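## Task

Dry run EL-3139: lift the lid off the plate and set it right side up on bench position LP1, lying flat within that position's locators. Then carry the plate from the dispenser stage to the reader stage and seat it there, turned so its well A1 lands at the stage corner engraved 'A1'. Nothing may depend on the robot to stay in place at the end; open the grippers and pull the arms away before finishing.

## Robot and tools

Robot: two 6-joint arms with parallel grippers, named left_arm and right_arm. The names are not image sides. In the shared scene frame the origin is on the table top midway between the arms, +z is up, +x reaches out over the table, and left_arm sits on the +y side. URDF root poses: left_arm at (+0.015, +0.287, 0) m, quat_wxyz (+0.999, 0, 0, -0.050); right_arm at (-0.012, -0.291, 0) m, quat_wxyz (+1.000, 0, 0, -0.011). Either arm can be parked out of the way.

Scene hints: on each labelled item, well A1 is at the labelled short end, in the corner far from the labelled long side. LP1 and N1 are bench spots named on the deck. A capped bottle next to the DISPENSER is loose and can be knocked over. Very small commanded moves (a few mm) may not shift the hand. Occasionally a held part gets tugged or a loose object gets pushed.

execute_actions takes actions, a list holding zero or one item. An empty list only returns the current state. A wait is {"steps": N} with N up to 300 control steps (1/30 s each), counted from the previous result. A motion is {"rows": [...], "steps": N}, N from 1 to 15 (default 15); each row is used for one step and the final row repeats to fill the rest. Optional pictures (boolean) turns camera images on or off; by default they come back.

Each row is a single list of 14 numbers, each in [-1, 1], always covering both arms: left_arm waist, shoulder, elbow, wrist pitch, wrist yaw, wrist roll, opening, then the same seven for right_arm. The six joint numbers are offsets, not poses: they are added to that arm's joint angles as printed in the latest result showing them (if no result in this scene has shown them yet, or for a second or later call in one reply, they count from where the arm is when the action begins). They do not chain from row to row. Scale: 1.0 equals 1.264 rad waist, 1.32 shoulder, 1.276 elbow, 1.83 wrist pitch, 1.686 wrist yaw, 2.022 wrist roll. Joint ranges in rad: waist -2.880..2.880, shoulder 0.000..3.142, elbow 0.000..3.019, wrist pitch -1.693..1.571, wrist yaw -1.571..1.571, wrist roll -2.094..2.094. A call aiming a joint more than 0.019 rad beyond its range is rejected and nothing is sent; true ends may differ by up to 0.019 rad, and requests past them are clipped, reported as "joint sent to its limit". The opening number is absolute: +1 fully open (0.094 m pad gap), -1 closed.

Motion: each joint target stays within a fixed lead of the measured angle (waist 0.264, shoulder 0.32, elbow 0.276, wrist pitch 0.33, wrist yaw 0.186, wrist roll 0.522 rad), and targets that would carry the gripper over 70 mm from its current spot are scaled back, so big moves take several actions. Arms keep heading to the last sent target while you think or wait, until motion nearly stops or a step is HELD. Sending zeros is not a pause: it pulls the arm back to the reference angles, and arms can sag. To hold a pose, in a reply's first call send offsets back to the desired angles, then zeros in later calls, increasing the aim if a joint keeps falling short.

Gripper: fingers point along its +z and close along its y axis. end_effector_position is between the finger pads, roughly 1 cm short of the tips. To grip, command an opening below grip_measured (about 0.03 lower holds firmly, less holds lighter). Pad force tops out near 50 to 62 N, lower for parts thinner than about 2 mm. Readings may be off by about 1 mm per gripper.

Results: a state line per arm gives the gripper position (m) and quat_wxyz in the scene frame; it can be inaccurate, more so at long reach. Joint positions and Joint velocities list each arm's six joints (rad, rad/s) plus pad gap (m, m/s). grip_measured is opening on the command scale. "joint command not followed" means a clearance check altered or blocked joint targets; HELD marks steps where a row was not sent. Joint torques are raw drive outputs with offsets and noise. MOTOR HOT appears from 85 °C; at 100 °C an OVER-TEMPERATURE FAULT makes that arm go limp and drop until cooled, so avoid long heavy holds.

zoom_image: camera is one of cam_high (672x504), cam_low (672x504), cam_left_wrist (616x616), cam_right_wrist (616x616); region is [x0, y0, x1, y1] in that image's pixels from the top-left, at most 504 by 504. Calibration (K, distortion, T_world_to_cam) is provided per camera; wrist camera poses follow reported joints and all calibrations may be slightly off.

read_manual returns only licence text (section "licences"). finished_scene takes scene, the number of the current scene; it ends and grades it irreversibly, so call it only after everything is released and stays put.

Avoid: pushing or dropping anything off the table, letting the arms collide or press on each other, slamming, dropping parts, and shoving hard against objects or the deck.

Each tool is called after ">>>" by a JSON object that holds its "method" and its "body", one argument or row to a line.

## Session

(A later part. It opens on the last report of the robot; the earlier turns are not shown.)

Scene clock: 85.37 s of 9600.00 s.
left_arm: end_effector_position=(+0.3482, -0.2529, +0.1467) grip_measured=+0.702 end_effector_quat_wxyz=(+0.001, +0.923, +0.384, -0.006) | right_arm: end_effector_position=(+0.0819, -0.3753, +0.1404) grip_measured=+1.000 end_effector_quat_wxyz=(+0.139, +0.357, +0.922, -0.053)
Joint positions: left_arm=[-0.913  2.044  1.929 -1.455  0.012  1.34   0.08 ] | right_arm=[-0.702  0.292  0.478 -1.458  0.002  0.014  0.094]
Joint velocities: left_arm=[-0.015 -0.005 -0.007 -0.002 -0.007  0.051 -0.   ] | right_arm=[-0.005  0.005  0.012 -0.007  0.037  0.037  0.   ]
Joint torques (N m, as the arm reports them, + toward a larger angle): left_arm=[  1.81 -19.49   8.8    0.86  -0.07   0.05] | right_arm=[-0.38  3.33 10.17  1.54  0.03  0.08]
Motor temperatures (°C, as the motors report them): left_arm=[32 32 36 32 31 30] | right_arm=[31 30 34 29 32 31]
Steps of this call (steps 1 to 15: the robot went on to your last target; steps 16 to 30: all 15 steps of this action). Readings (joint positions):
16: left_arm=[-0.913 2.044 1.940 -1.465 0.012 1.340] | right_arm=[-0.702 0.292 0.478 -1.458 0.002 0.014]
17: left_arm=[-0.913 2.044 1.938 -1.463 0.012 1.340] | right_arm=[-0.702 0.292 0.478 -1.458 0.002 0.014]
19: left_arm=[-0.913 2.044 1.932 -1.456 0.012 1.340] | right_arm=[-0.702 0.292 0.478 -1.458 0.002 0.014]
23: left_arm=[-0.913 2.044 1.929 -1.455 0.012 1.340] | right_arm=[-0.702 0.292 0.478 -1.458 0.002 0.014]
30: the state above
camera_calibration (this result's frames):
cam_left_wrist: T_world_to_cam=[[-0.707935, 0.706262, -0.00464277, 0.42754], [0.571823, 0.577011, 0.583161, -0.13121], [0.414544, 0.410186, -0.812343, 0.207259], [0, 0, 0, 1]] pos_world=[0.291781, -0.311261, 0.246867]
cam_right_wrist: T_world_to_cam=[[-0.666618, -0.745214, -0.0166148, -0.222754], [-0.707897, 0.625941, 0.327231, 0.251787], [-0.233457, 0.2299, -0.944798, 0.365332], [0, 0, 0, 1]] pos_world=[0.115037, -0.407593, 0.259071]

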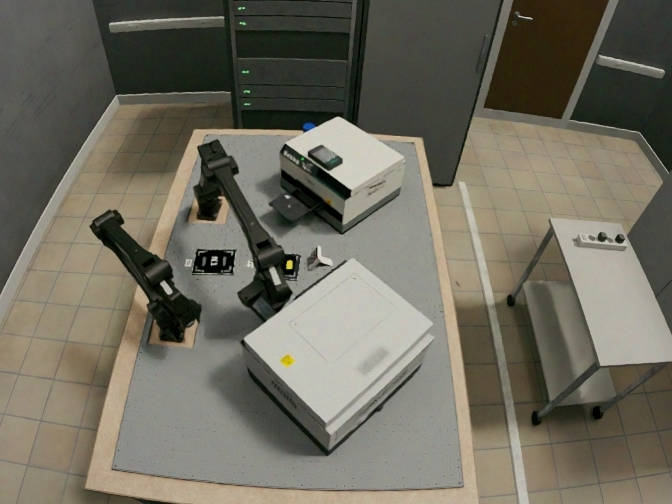

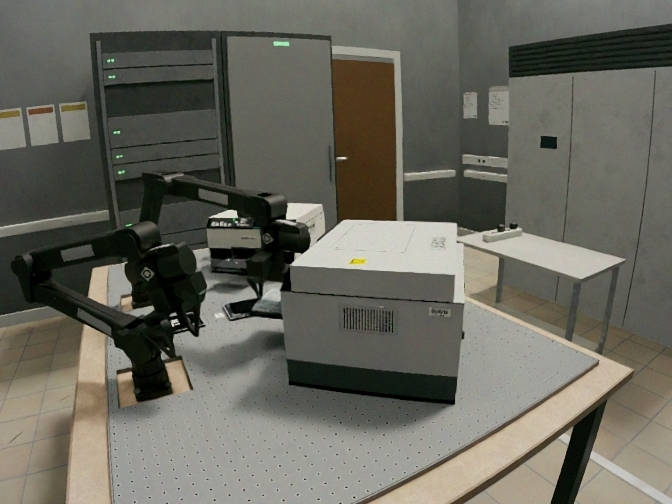

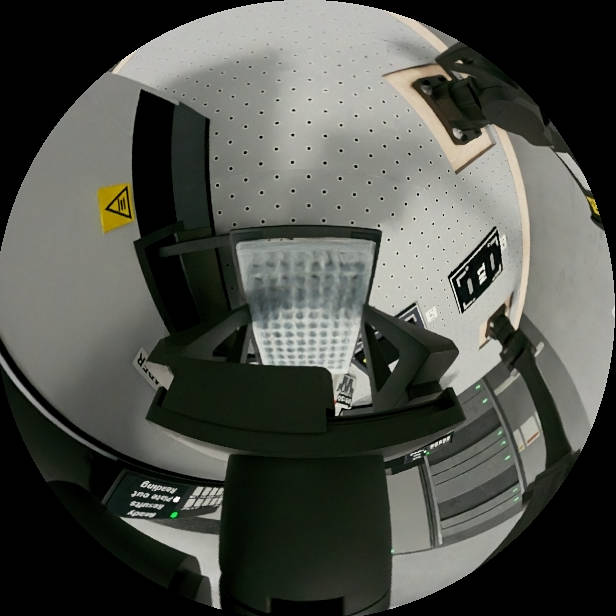

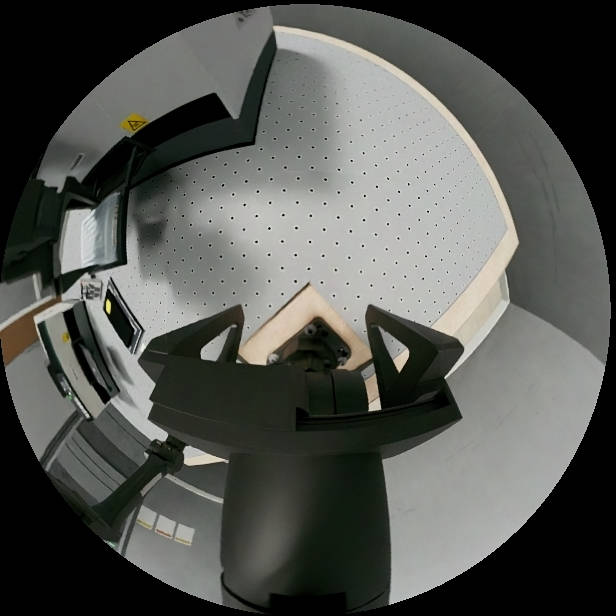

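>>> {"method": "execute_actions", "body": {
  "actions": [
    {"rows":[[0.017,0,-0.004,0,0,0,0.68,0,0,0,0,0,0,1]]}
  ]
}}

>>> {"method": "zoom_image", "body": {
  "camera": "cam_left_wrist",
  "region": [180, 150, 430, 400]
}}

>>> {"method": "zoom_image", "body": {
  "camera": "cam_right_wrist",
  "region": [30, 160, 170, 300]
}}

Scene clock: 86.60 s of 9600.00 s.
left_arm: end_effector_position=(+0.3482, -0.2529, +0.1467) grip_measured=+0.702 end_effector_quat_wxyz=(+0.001, +0.923, +0.384, -0.006) | right_arm: end_effector_position=(+0.0819, -0.3753, +0.1404) grip_measured=+1.000 end_effector_quat_wxyz=(+0.139, +0.357, +0.922, -0.053)
Joint positions: left_arm=[-0.913  2.044  1.929 -1.455  0.012  1.34   0.08 ] | right_arm=[-0.702  0.292  0.478 -1.458  0.002  0.014  0.094]
Joint velocities: left_arm=[-0.015 -0.005  0.017  0.017  0.007 -0.066 -0.001] | right_arm=[-0.005 -0.015  0.002 -0.007 -0.051  0.007  0.   ]
Joint torques (N m, as the arm reports them, + toward a larger angle): left_arm=[  3.04 -19.79   8.99   0.18  -0.1    0.03] | right_arm=[-0.39  3.34 10.18  1.54  0.03  0.08]
Motor temperatures (°C, as the motors report them): left_arm=[32 32 36 32 31 30] | right_arm=[31 30 34 29 32 31]
Steps of this call (steps 1 to 15: the robot went on to your last target; steps 16 to 22: nothing new was sent; steps 23 to 37: all 15 steps of this action). Readings (joint positions):
23: left_arm=[-0.913 2.044 1.929 -1.455 0.012 1.340] | right_arm=[-0.702 0.292 0.478 -1.458 0.002 0.014]
24: left_arm=[-0.913 2.044 1.929 -1.455 0.012 1.340] | right_arm=[-0.702 0.292 0.478 -1.458 0.002 0.014]
26: left_arm=[-0.913 2.044 1.929 -1.455 0.012 1.340] | right_arm=[-0.702 0.292 0.478 -1.458 0.002 0.014]
30: left_arm=[-0.913 2.044 1.929 -1.455 0.012 1.340] | right_arm=[-0.702 0.292 0.478 -1.458 0.002 0.014]
37: the state above
camera_calibration (this result's frames):
cam_left_wrist: T_world_to_cam=[[-0.707935, 0.706262, -0.00464277, 0.42754], [0.571823, 0.577011, 0.583161, -0.13121], [0.414544, 0.410186, -0.812343, 0.207259], [0, 0, 0, 1]] pos_world=[0.291781, -0.311261, 0.246867]
cam_right_wrist: T_world_to_cam=[[-0.666618, -0.745214, -0.0166148, -0.222754], [-0.707897, 0.625941, 0.327231, 0.251787], [-0.233457, 0.2299, -0.944798, 0.365332], [0, 0, 0, 1]] pos_world=[0.115037, -0.407593, 0.259071]

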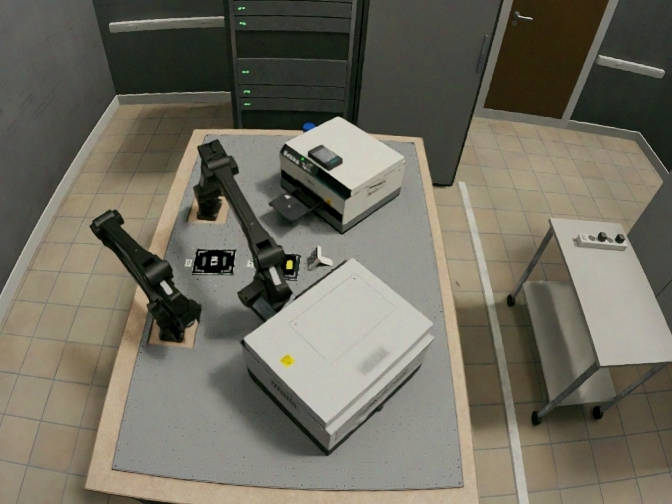

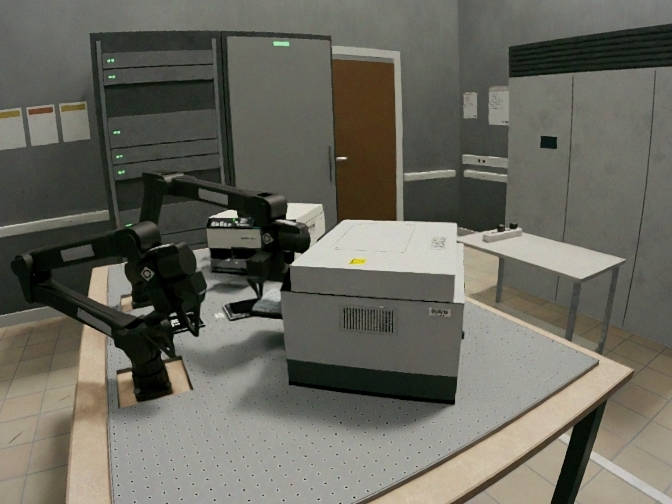

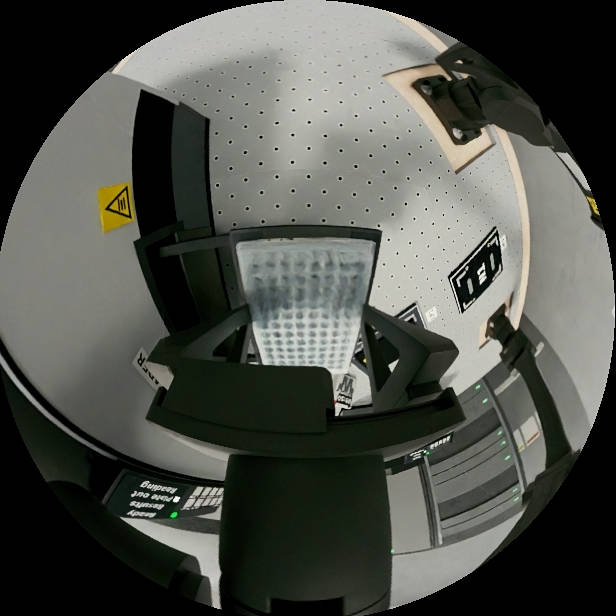

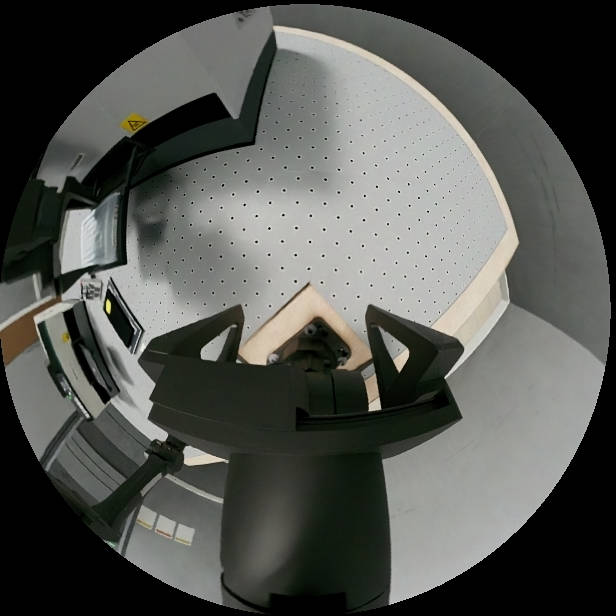

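Region (180, 150, 430, 400) of cam_left_wrist's 616x616 image, scaled by 2.016, with more detail than that image has.

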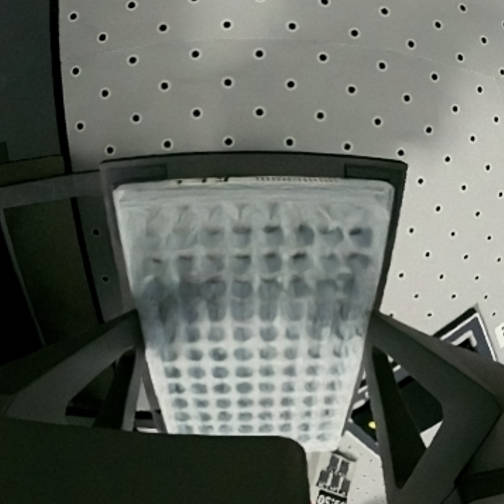

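Region (30, 160, 170, 300) of cam_right_wrist's 616x616 image, scaled by 3.600, with more detail than that image has.

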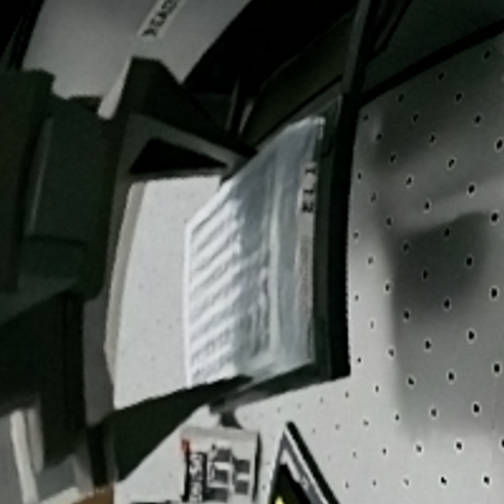

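Possibly seated. Release, lift and look.

>>> {"method": "execute_actions", "body": {
  "actions": [
    {"rows":[[0,0,0,0,0,0,0.72,0,0,0,0,0,0,1],[0,0,0,0,0,0,0.78,0,0,0,0,0,0,1],[0,0,0,0,0,0,1,0,0,0,0,0,0,1]],"steps":9}
  ],
  "pictures": false
}}

>>> {"method": "execute_actions", "body": {
  "actions": [
    {"rows":[[0,0,0.05,-0.015,0,0,1,0,0,0,0,0,0,1],[0,0,0.065,-0.025,0,0,1,0,0,0,0,0,0,1],[0,0,0.08,-0.035,0,0,1,0,0,0,0,0,0,1],[0,0,0.1,-0.05,0,0,1,0,0,0,0,0,0,1],[0,0,0.12,-0.064,0,0,1,0,0,0,0,0,0,1],[0,0,0.14,-0.078,0,0,1,0,0,0,0,0,0,1],[0,0,0.16,-0.092,0,0,1,0,0,0,0,0,0,1],[0,0,0.18,-0.106,0,0,1,0,0,0,0,0,0,1]]}
  ]
}}

>>> {"method": "zoom_image", "body": {
  "camera": "cam_left_wrist",
  "region": [200, 170, 410, 380]
}}

Scene clock: 88.13 s of 9600.00 s.
left_arm: end_effector_position=(+0.3482, -0.2529, +0.1467) grip_measured=+1.000 end_effector_quat_wxyz=(+0.001, +0.923, +0.384, -0.006) | right_arm: end_effector_position=(+0.0819, -0.3753, +0.1404) grip_measured=+1.000 end_effector_quat_wxyz=(+0.139, +0.357, +0.922, -0.053)
Joint positions: left_arm=[-0.913  2.044  1.929 -1.455  0.012  1.34   0.094] | right_arm=[-0.702  0.292  0.478 -1.458  0.002  0.014  0.094]
Joint velocities: left_arm=[ 0.005 -0.005 -0.012 -0.002  0.037  0.007  0.   ] | right_arm=[-0.015  0.005 -0.017 -0.002 -0.007 -0.051  0.   ]
Joint torques (N m, as the arm reports them, + toward a larger angle): left_arm=[  1.82 -19.49   9.29   0.16  -0.08   0.01] | right_arm=[-0.39  3.32 10.16  1.53  0.03  0.08]
Motor temperatures (°C, as the motors report them): left_arm=[32 32 36 32 31 30] | right_arm=[31 30 34 29 32 31]
Steps of this call (steps 1 to 15: the robot went on to your last target; steps 16 to 37: nothing new was sent; steps 38 to 46: all 9 steps of this action). Readings (joint positions):
38: left_arm=[-0.913 2.044 1.929 -1.455 0.012 1.340] | right_arm=[-0.702 0.292 0.478 -1.458 0.002 0.014]
39: left_arm=[-0.913 2.044 1.929 -1.455 0.012 1.340] | right_arm=[-0.702 0.292 0.478 -1.458 0.002 0.014]
41: left_arm=[-0.913 2.044 1.929 -1.455 0.012 1.340] | right_arm=[-0.702 0.292 0.478 -1.458 0.002 0.014]
45: left_arm=[-0.913 2.044 1.929 -1.455 0.012 1.340] | right_arm=[-0.702 0.292 0.478 -1.458 0.002 0.014]
46: the state above

Scene clock: 88.63 s of 9600.00 s.
left_arm: end_effector_position=(+0.3510, -0.2575, +0.2240) grip_measured=+1.000 end_effector_quat_wxyz=(+0.012, +0.923, +0.384, -0.004) | right_arm: end_effector_position=(+0.0819, -0.3753, +0.1404) grip_measured=+1.000 end_effector_quat_wxyz=(+0.139, +0.357, +0.922, -0.053)
Joint positions: left_arm=[-0.913  2.039  2.123 -1.632  0.012  1.34   0.094] | right_arm=[-0.702  0.292  0.478 -1.458  0.002  0.014  0.094]
Joint velocities: left_arm=[-0.005 -0.005 -0.012 -0.032 -0.007 -0.037  0.   ] | right_arm=[ 0.015 -0.005 -0.007  0.002 -0.081 -0.066  0.   ]
Joint torques (N m, as the arm reports them, + toward a larger angle): left_arm=[  1.47 -19.24  12.43  -0.23  -0.08   0.  ] | right_arm=[-0.36  3.33 10.18  1.54  0.03  0.08]
Motor temperatures (°C, as the motors report them): left_arm=[32 32 36 32 31 30] | right_arm=[31 30 34 29 32 31]
Steps of this call (steps 1 to 15: all 15 steps of this action). Readings (joint positions):
1: left_arm=[-0.913 2.044 1.929 -1.457 0.012 1.340] | right_arm=[-0.702 0.292 0.478 -1.458 0.002 0.014]
2: left_arm=[-0.913 2.044 1.931 -1.464 0.012 1.340] | right_arm=[-0.702 0.292 0.478 -1.458 0.002 0.014]
4: left_arm=[-0.913 2.044 1.947 -1.493 0.012 1.340] | right_arm=[-0.702 0.292 0.478 -1.458 0.002 0.014]
8: left_arm=[-0.913 2.045 2.038 -1.586 0.012 1.340] | right_arm=[-0.702 0.292 0.478 -1.458 0.002 0.014]
15: the state above
camera_calibration (this result's frames):
cam_left_wrist: T_world_to_cam=[[-0.707744, 0.705956, -0.0269289, 0.437912], [0.56479, 0.588296, 0.578723, -0.168918], [0.424395, 0.394378, -0.815079, 0.26381], [0, 0, 0, 1]] pos_world=[0.293373, -0.313814, 0.324576]
cam_right_wrist: T_world_to_cam=[[-0.666618, -0.745214, -0.0166148, -0.222754], [-0.707897, 0.625941, 0.327231, 0.251787], [-0.233457, 0.2299, -0.944798, 0.365332], [0, 0, 0, 1]] pos_world=[0.115037, -0.407593, 0.259071]

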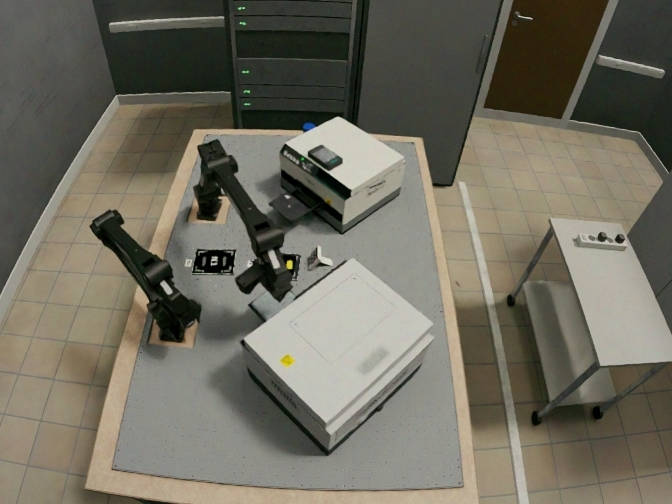

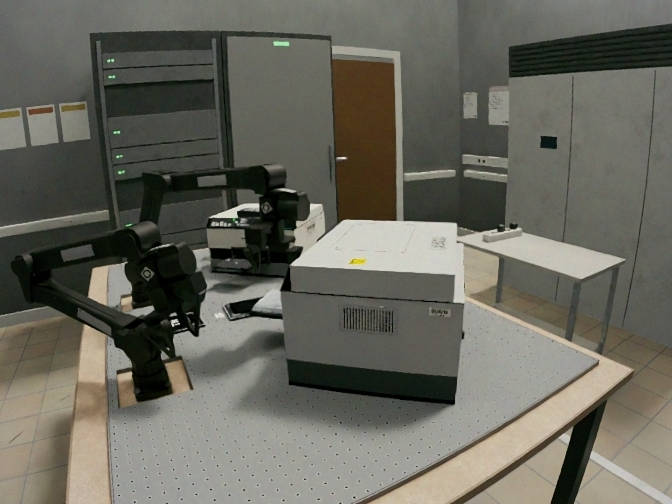

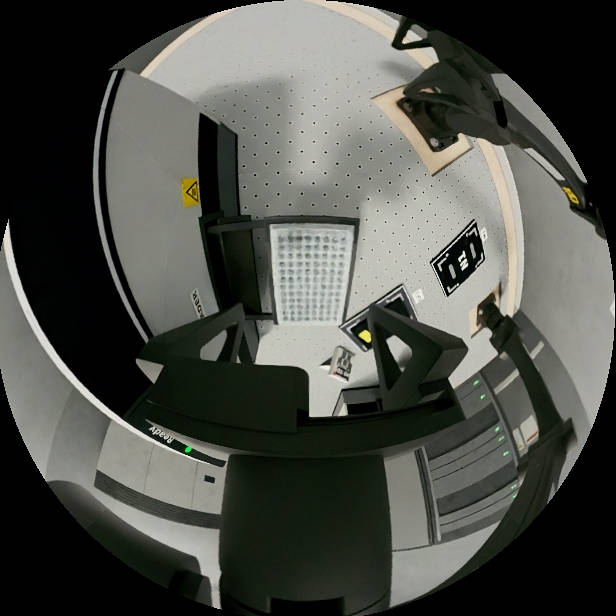

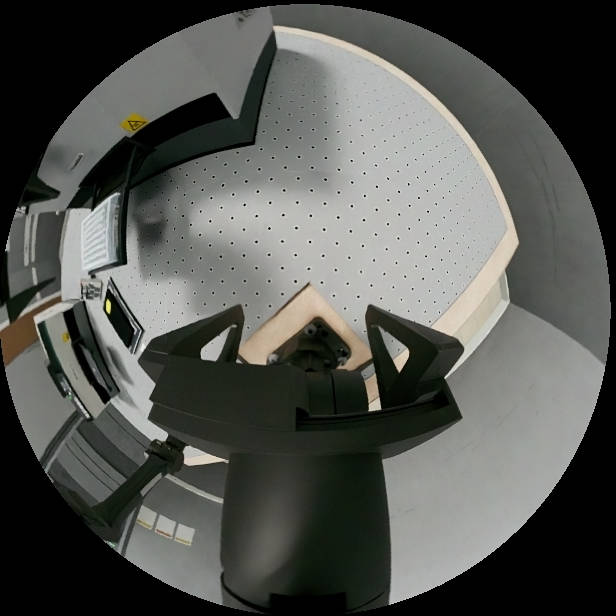

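Region (200, 170, 410, 380) of cam_left_wrist's 616x616 image, scaled by 2.400, with more detail than that image has.

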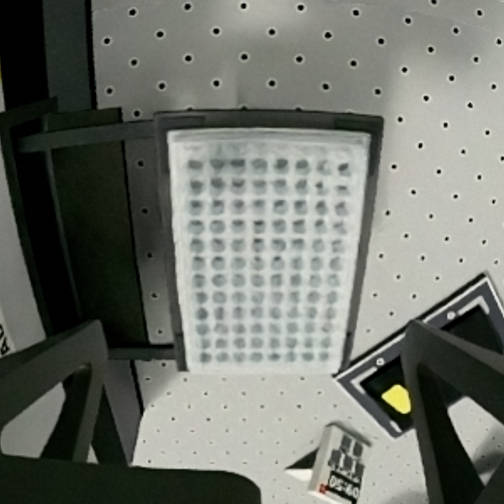

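Looks square. Retreat and view from the opposite side.

>>> {"method": "execute_actions", "body": {
  "actions": [
    {"rows":[[0,-0.05,-0.03,0,0,0,1,0,0,0,0,0,0,1],[0,-0.1,-0.08,0,0,-0.1,1,0,0,0,0,0,0,1],[0,-0.15,-0.14,0.01,0,-0.2,1,0,0,0,0,0,0,1],[0,-0.2,-0.2,0.02,0,-0.3,1,0,0,0,0,0,0,1],[0,-0.25,-0.27,0.03,0,-0.45,1,0,0,0,0,0,0,1],[0.1,-0.3,-0.33,0.04,0,-0.66,1,0,0,0,0,0,0,1]]}
  ],
  "pictures": false
}}

>>> {"method": "execute_actions", "body": {
  "actions": [
    {"steps":30}
  ]
}}

>>> {"method": "zoom_image", "body": {
  "camera": "cam_left_wrist",
  "region": [230, 60, 450, 260]
}}

>>> {"method": "zoom_image", "body": {
  "camera": "cam_high",
  "region": [235, 265, 315, 335]
}}

Scene clock: 90.33 s of 9600.00 s.
left_arm: end_effector_position=(+0.3388, -0.1089, +0.2862) grip_measured=+1.000 end_effector_quat_wxyz=(+0.029, +0.564, +0.825, -0.014) | right_arm: end_effector_position=(+0.0819, -0.3753, +0.1404) grip_measured=+1.000 end_effector_quat_wxyz=(+0.139, +0.357, +0.922, -0.053)
Joint positions: left_arm=[-0.78   1.637  1.71  -1.58   0.011  0.319  0.094] | right_arm=[-0.702  0.292  0.478 -1.458  0.002  0.014  0.094]
Joint velocities: left_arm=[ 0.298 -0.386 -0.002  0.046 -0.037 -2.073  0.   ] | right_arm=[-0.005 -0.015  0.002 -0.002 -0.037 -0.037  0.   ]
Joint torques (N m, as the arm reports them, + toward a larger angle): left_arm=[ -0.33 -12.39   9.22   0.84  -0.04  -0.01] | right_arm=[-0.4   3.3  10.18  1.53  0.03  0.08]
Motor temperatures (°C, as the motors report them): left_arm=[32 32 36 32 31 30] | right_arm=[31 30 34 29 32 31]
Steps of this call (steps 1 to 15: the robot went on to your last target; steps 16 to 36: nothing new was sent; steps 37 to 51: all 15 steps of this action). Readings (joint positions):
37: left_arm=[-0.913 2.038 2.119 -1.634 0.012 1.340] | right_arm=[-0.702 0.292 0.478 -1.458 0.002 0.014]
38: left_arm=[-0.913 2.026 2.098 -1.632 0.012 1.313] | right_arm=[-0.702 0.292 0.478 -1.458 0.002 0.014]
40: left_arm=[-0.913 1.969 1.995 -1.622 0.012 1.179] | right_arm=[-0.702 0.292 0.478 -1.458 0.002 0.014]
44: left_arm=[-0.897 1.819 1.795 -1.606 0.013 0.933] | right_arm=[-0.702 0.292 0.478 -1.458 0.002 0.014]
51: the state above

Scene clock: 91.33 s of 9600.00 s.
left_arm: end_effector_position=(+0.3400, -0.1056, +0.2903) grip_measured=+1.000 end_effector_quat_wxyz=(+0.032, +0.430, +0.902, -0.020) | right_arm: end_effector_position=(+0.0819, -0.3753, +0.1404) grip_measured=+1.000 end_effector_quat_wxyz=(+0.139, +0.357, +0.922, -0.053)
Joint positions: left_arm=[-0.774  1.626  1.706 -1.576  0.011  0.016  0.094] | right_arm=[-0.702  0.292  0.478 -1.458  0.002  0.014  0.094]
Joint velocities: left_arm=[-0.015 -0.005  0.017  0.007  0.037  0.022  0.   ] | right_arm=[ 0.005 -0.005 -0.017  0.002 -0.066 -0.037  0.   ]
Joint torques (N m, as the arm reports them, + toward a larger angle): left_arm=[  0.24 -13.76   9.37   1.    -0.09  -0.1 ] | right_arm=[-0.37  3.31 10.17  1.54  0.03  0.08]
Motor temperatures (°C, as the motors report them): left_arm=[32 32 36 32 31 30] | right_arm=[31 30 34 29 32 31]
Steps of this call (steps 1 to 30: the robot went on to your last target). Readings (joint positions):
1: left_arm=[-0.772 1.627 1.710 -1.579 0.011 0.257] | right_arm=[-0.702 0.292 0.478 -1.458 0.002 0.014]
2: left_arm=[-0.768 1.622 1.710 -1.579 0.011 0.208] | right_arm=[-0.702 0.292 0.478 -1.458 0.002 0.014]
4: left_arm=[-0.770 1.621 1.710 -1.578 0.011 0.138] | right_arm=[-0.702 0.292 0.478 -1.458 0.002 0.014]
8: left_arm=[-0.774 1.625 1.706 -1.577 0.011 0.065] | right_arm=[-0.702 0.292 0.478 -1.458 0.002 0.014]
30: the state above
All arms were judged still, so your last target was given up. Only a new action makes them travel on or press farther. Fingers that are still opening or closing keep moving.
camera_calibration (this result's frames):
cam_left_wrist: T_world_to_cam=[[-0.778285, -0.627908, 0.00188641, 0.19943], [-0.531402, 0.660261, 0.530723, 0.103793], [-0.334491, 0.412052, -0.847543, 0.53199], [0, 0, 0, 1]] pos_world=[0.388315, -0.162514, 0.395423]
cam_right_wrist: T_world_to_cam=[[-0.666618, -0.745214, -0.0166148, -0.222754], [-0.707897, 0.625941, 0.327231, 0.251787], [-0.233457, 0.2299, -0.944798, 0.365332], [0, 0, 0, 1]] pos_world=[0.115037, -0.407593, 0.259071]

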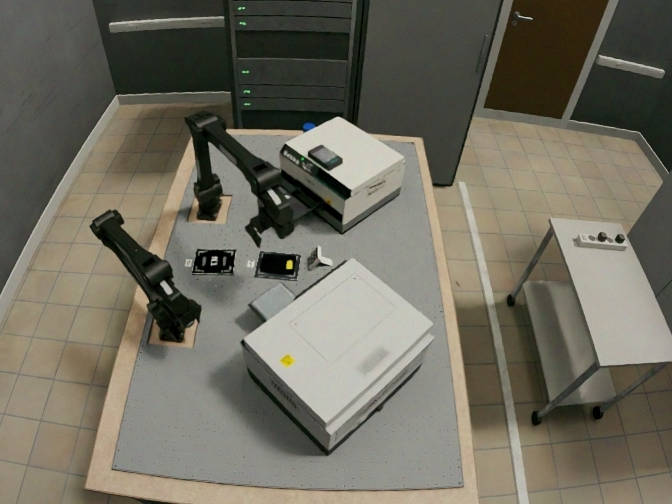

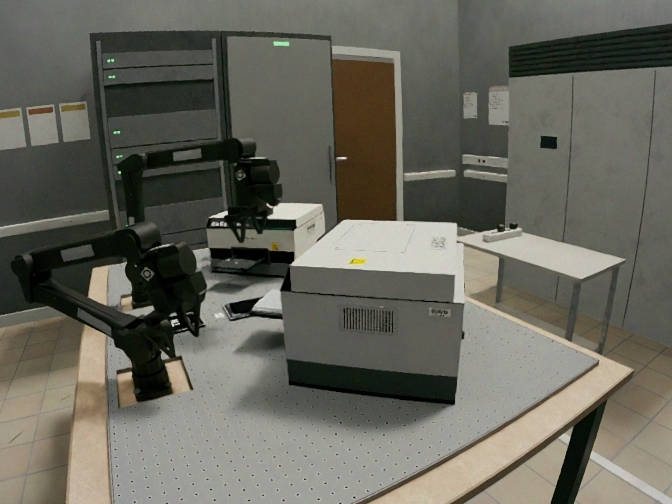

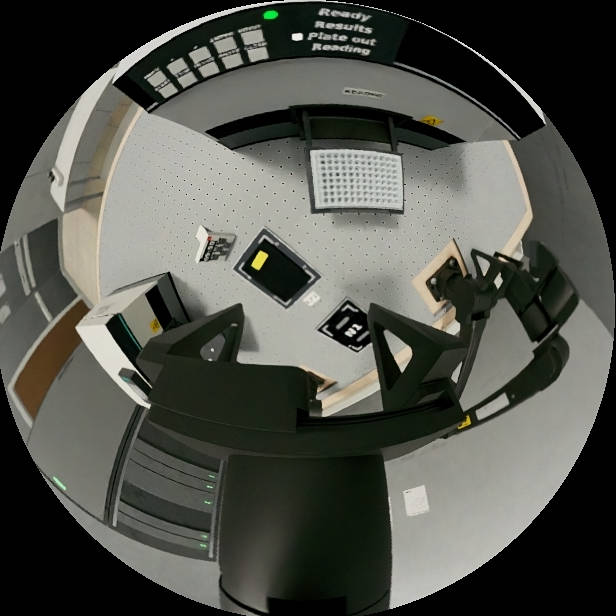

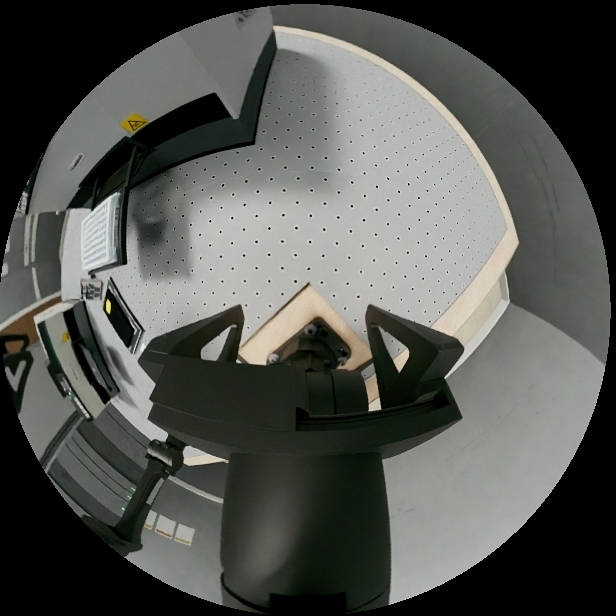

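Region (230, 60, 450, 260) of cam_left_wrist's 616x616 image, scaled by 2.291, with more detail than that image has; it fills the top 458 rows of this view, and the rest is white.

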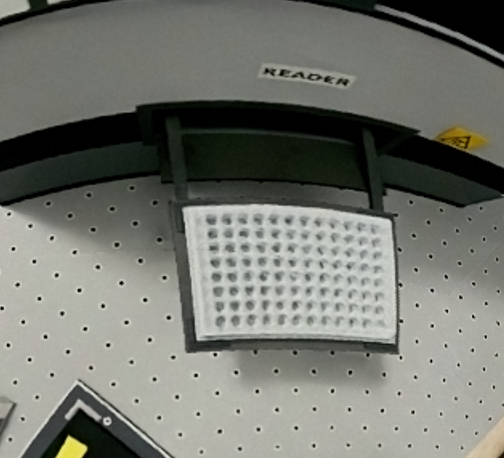

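Region (235, 265, 315, 335) of cam_high's 672x504 image, scaled by 6.300, with more detail than that image has; it fills the top 441 rows of this view, and the rest is white.

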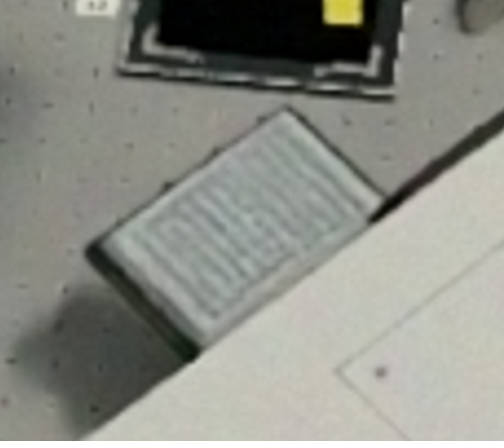

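All locators visible around the plate.

>>> {"method": "finished_scene", "body": {
  "scene": 1
}}

The scene is finished: the task was done.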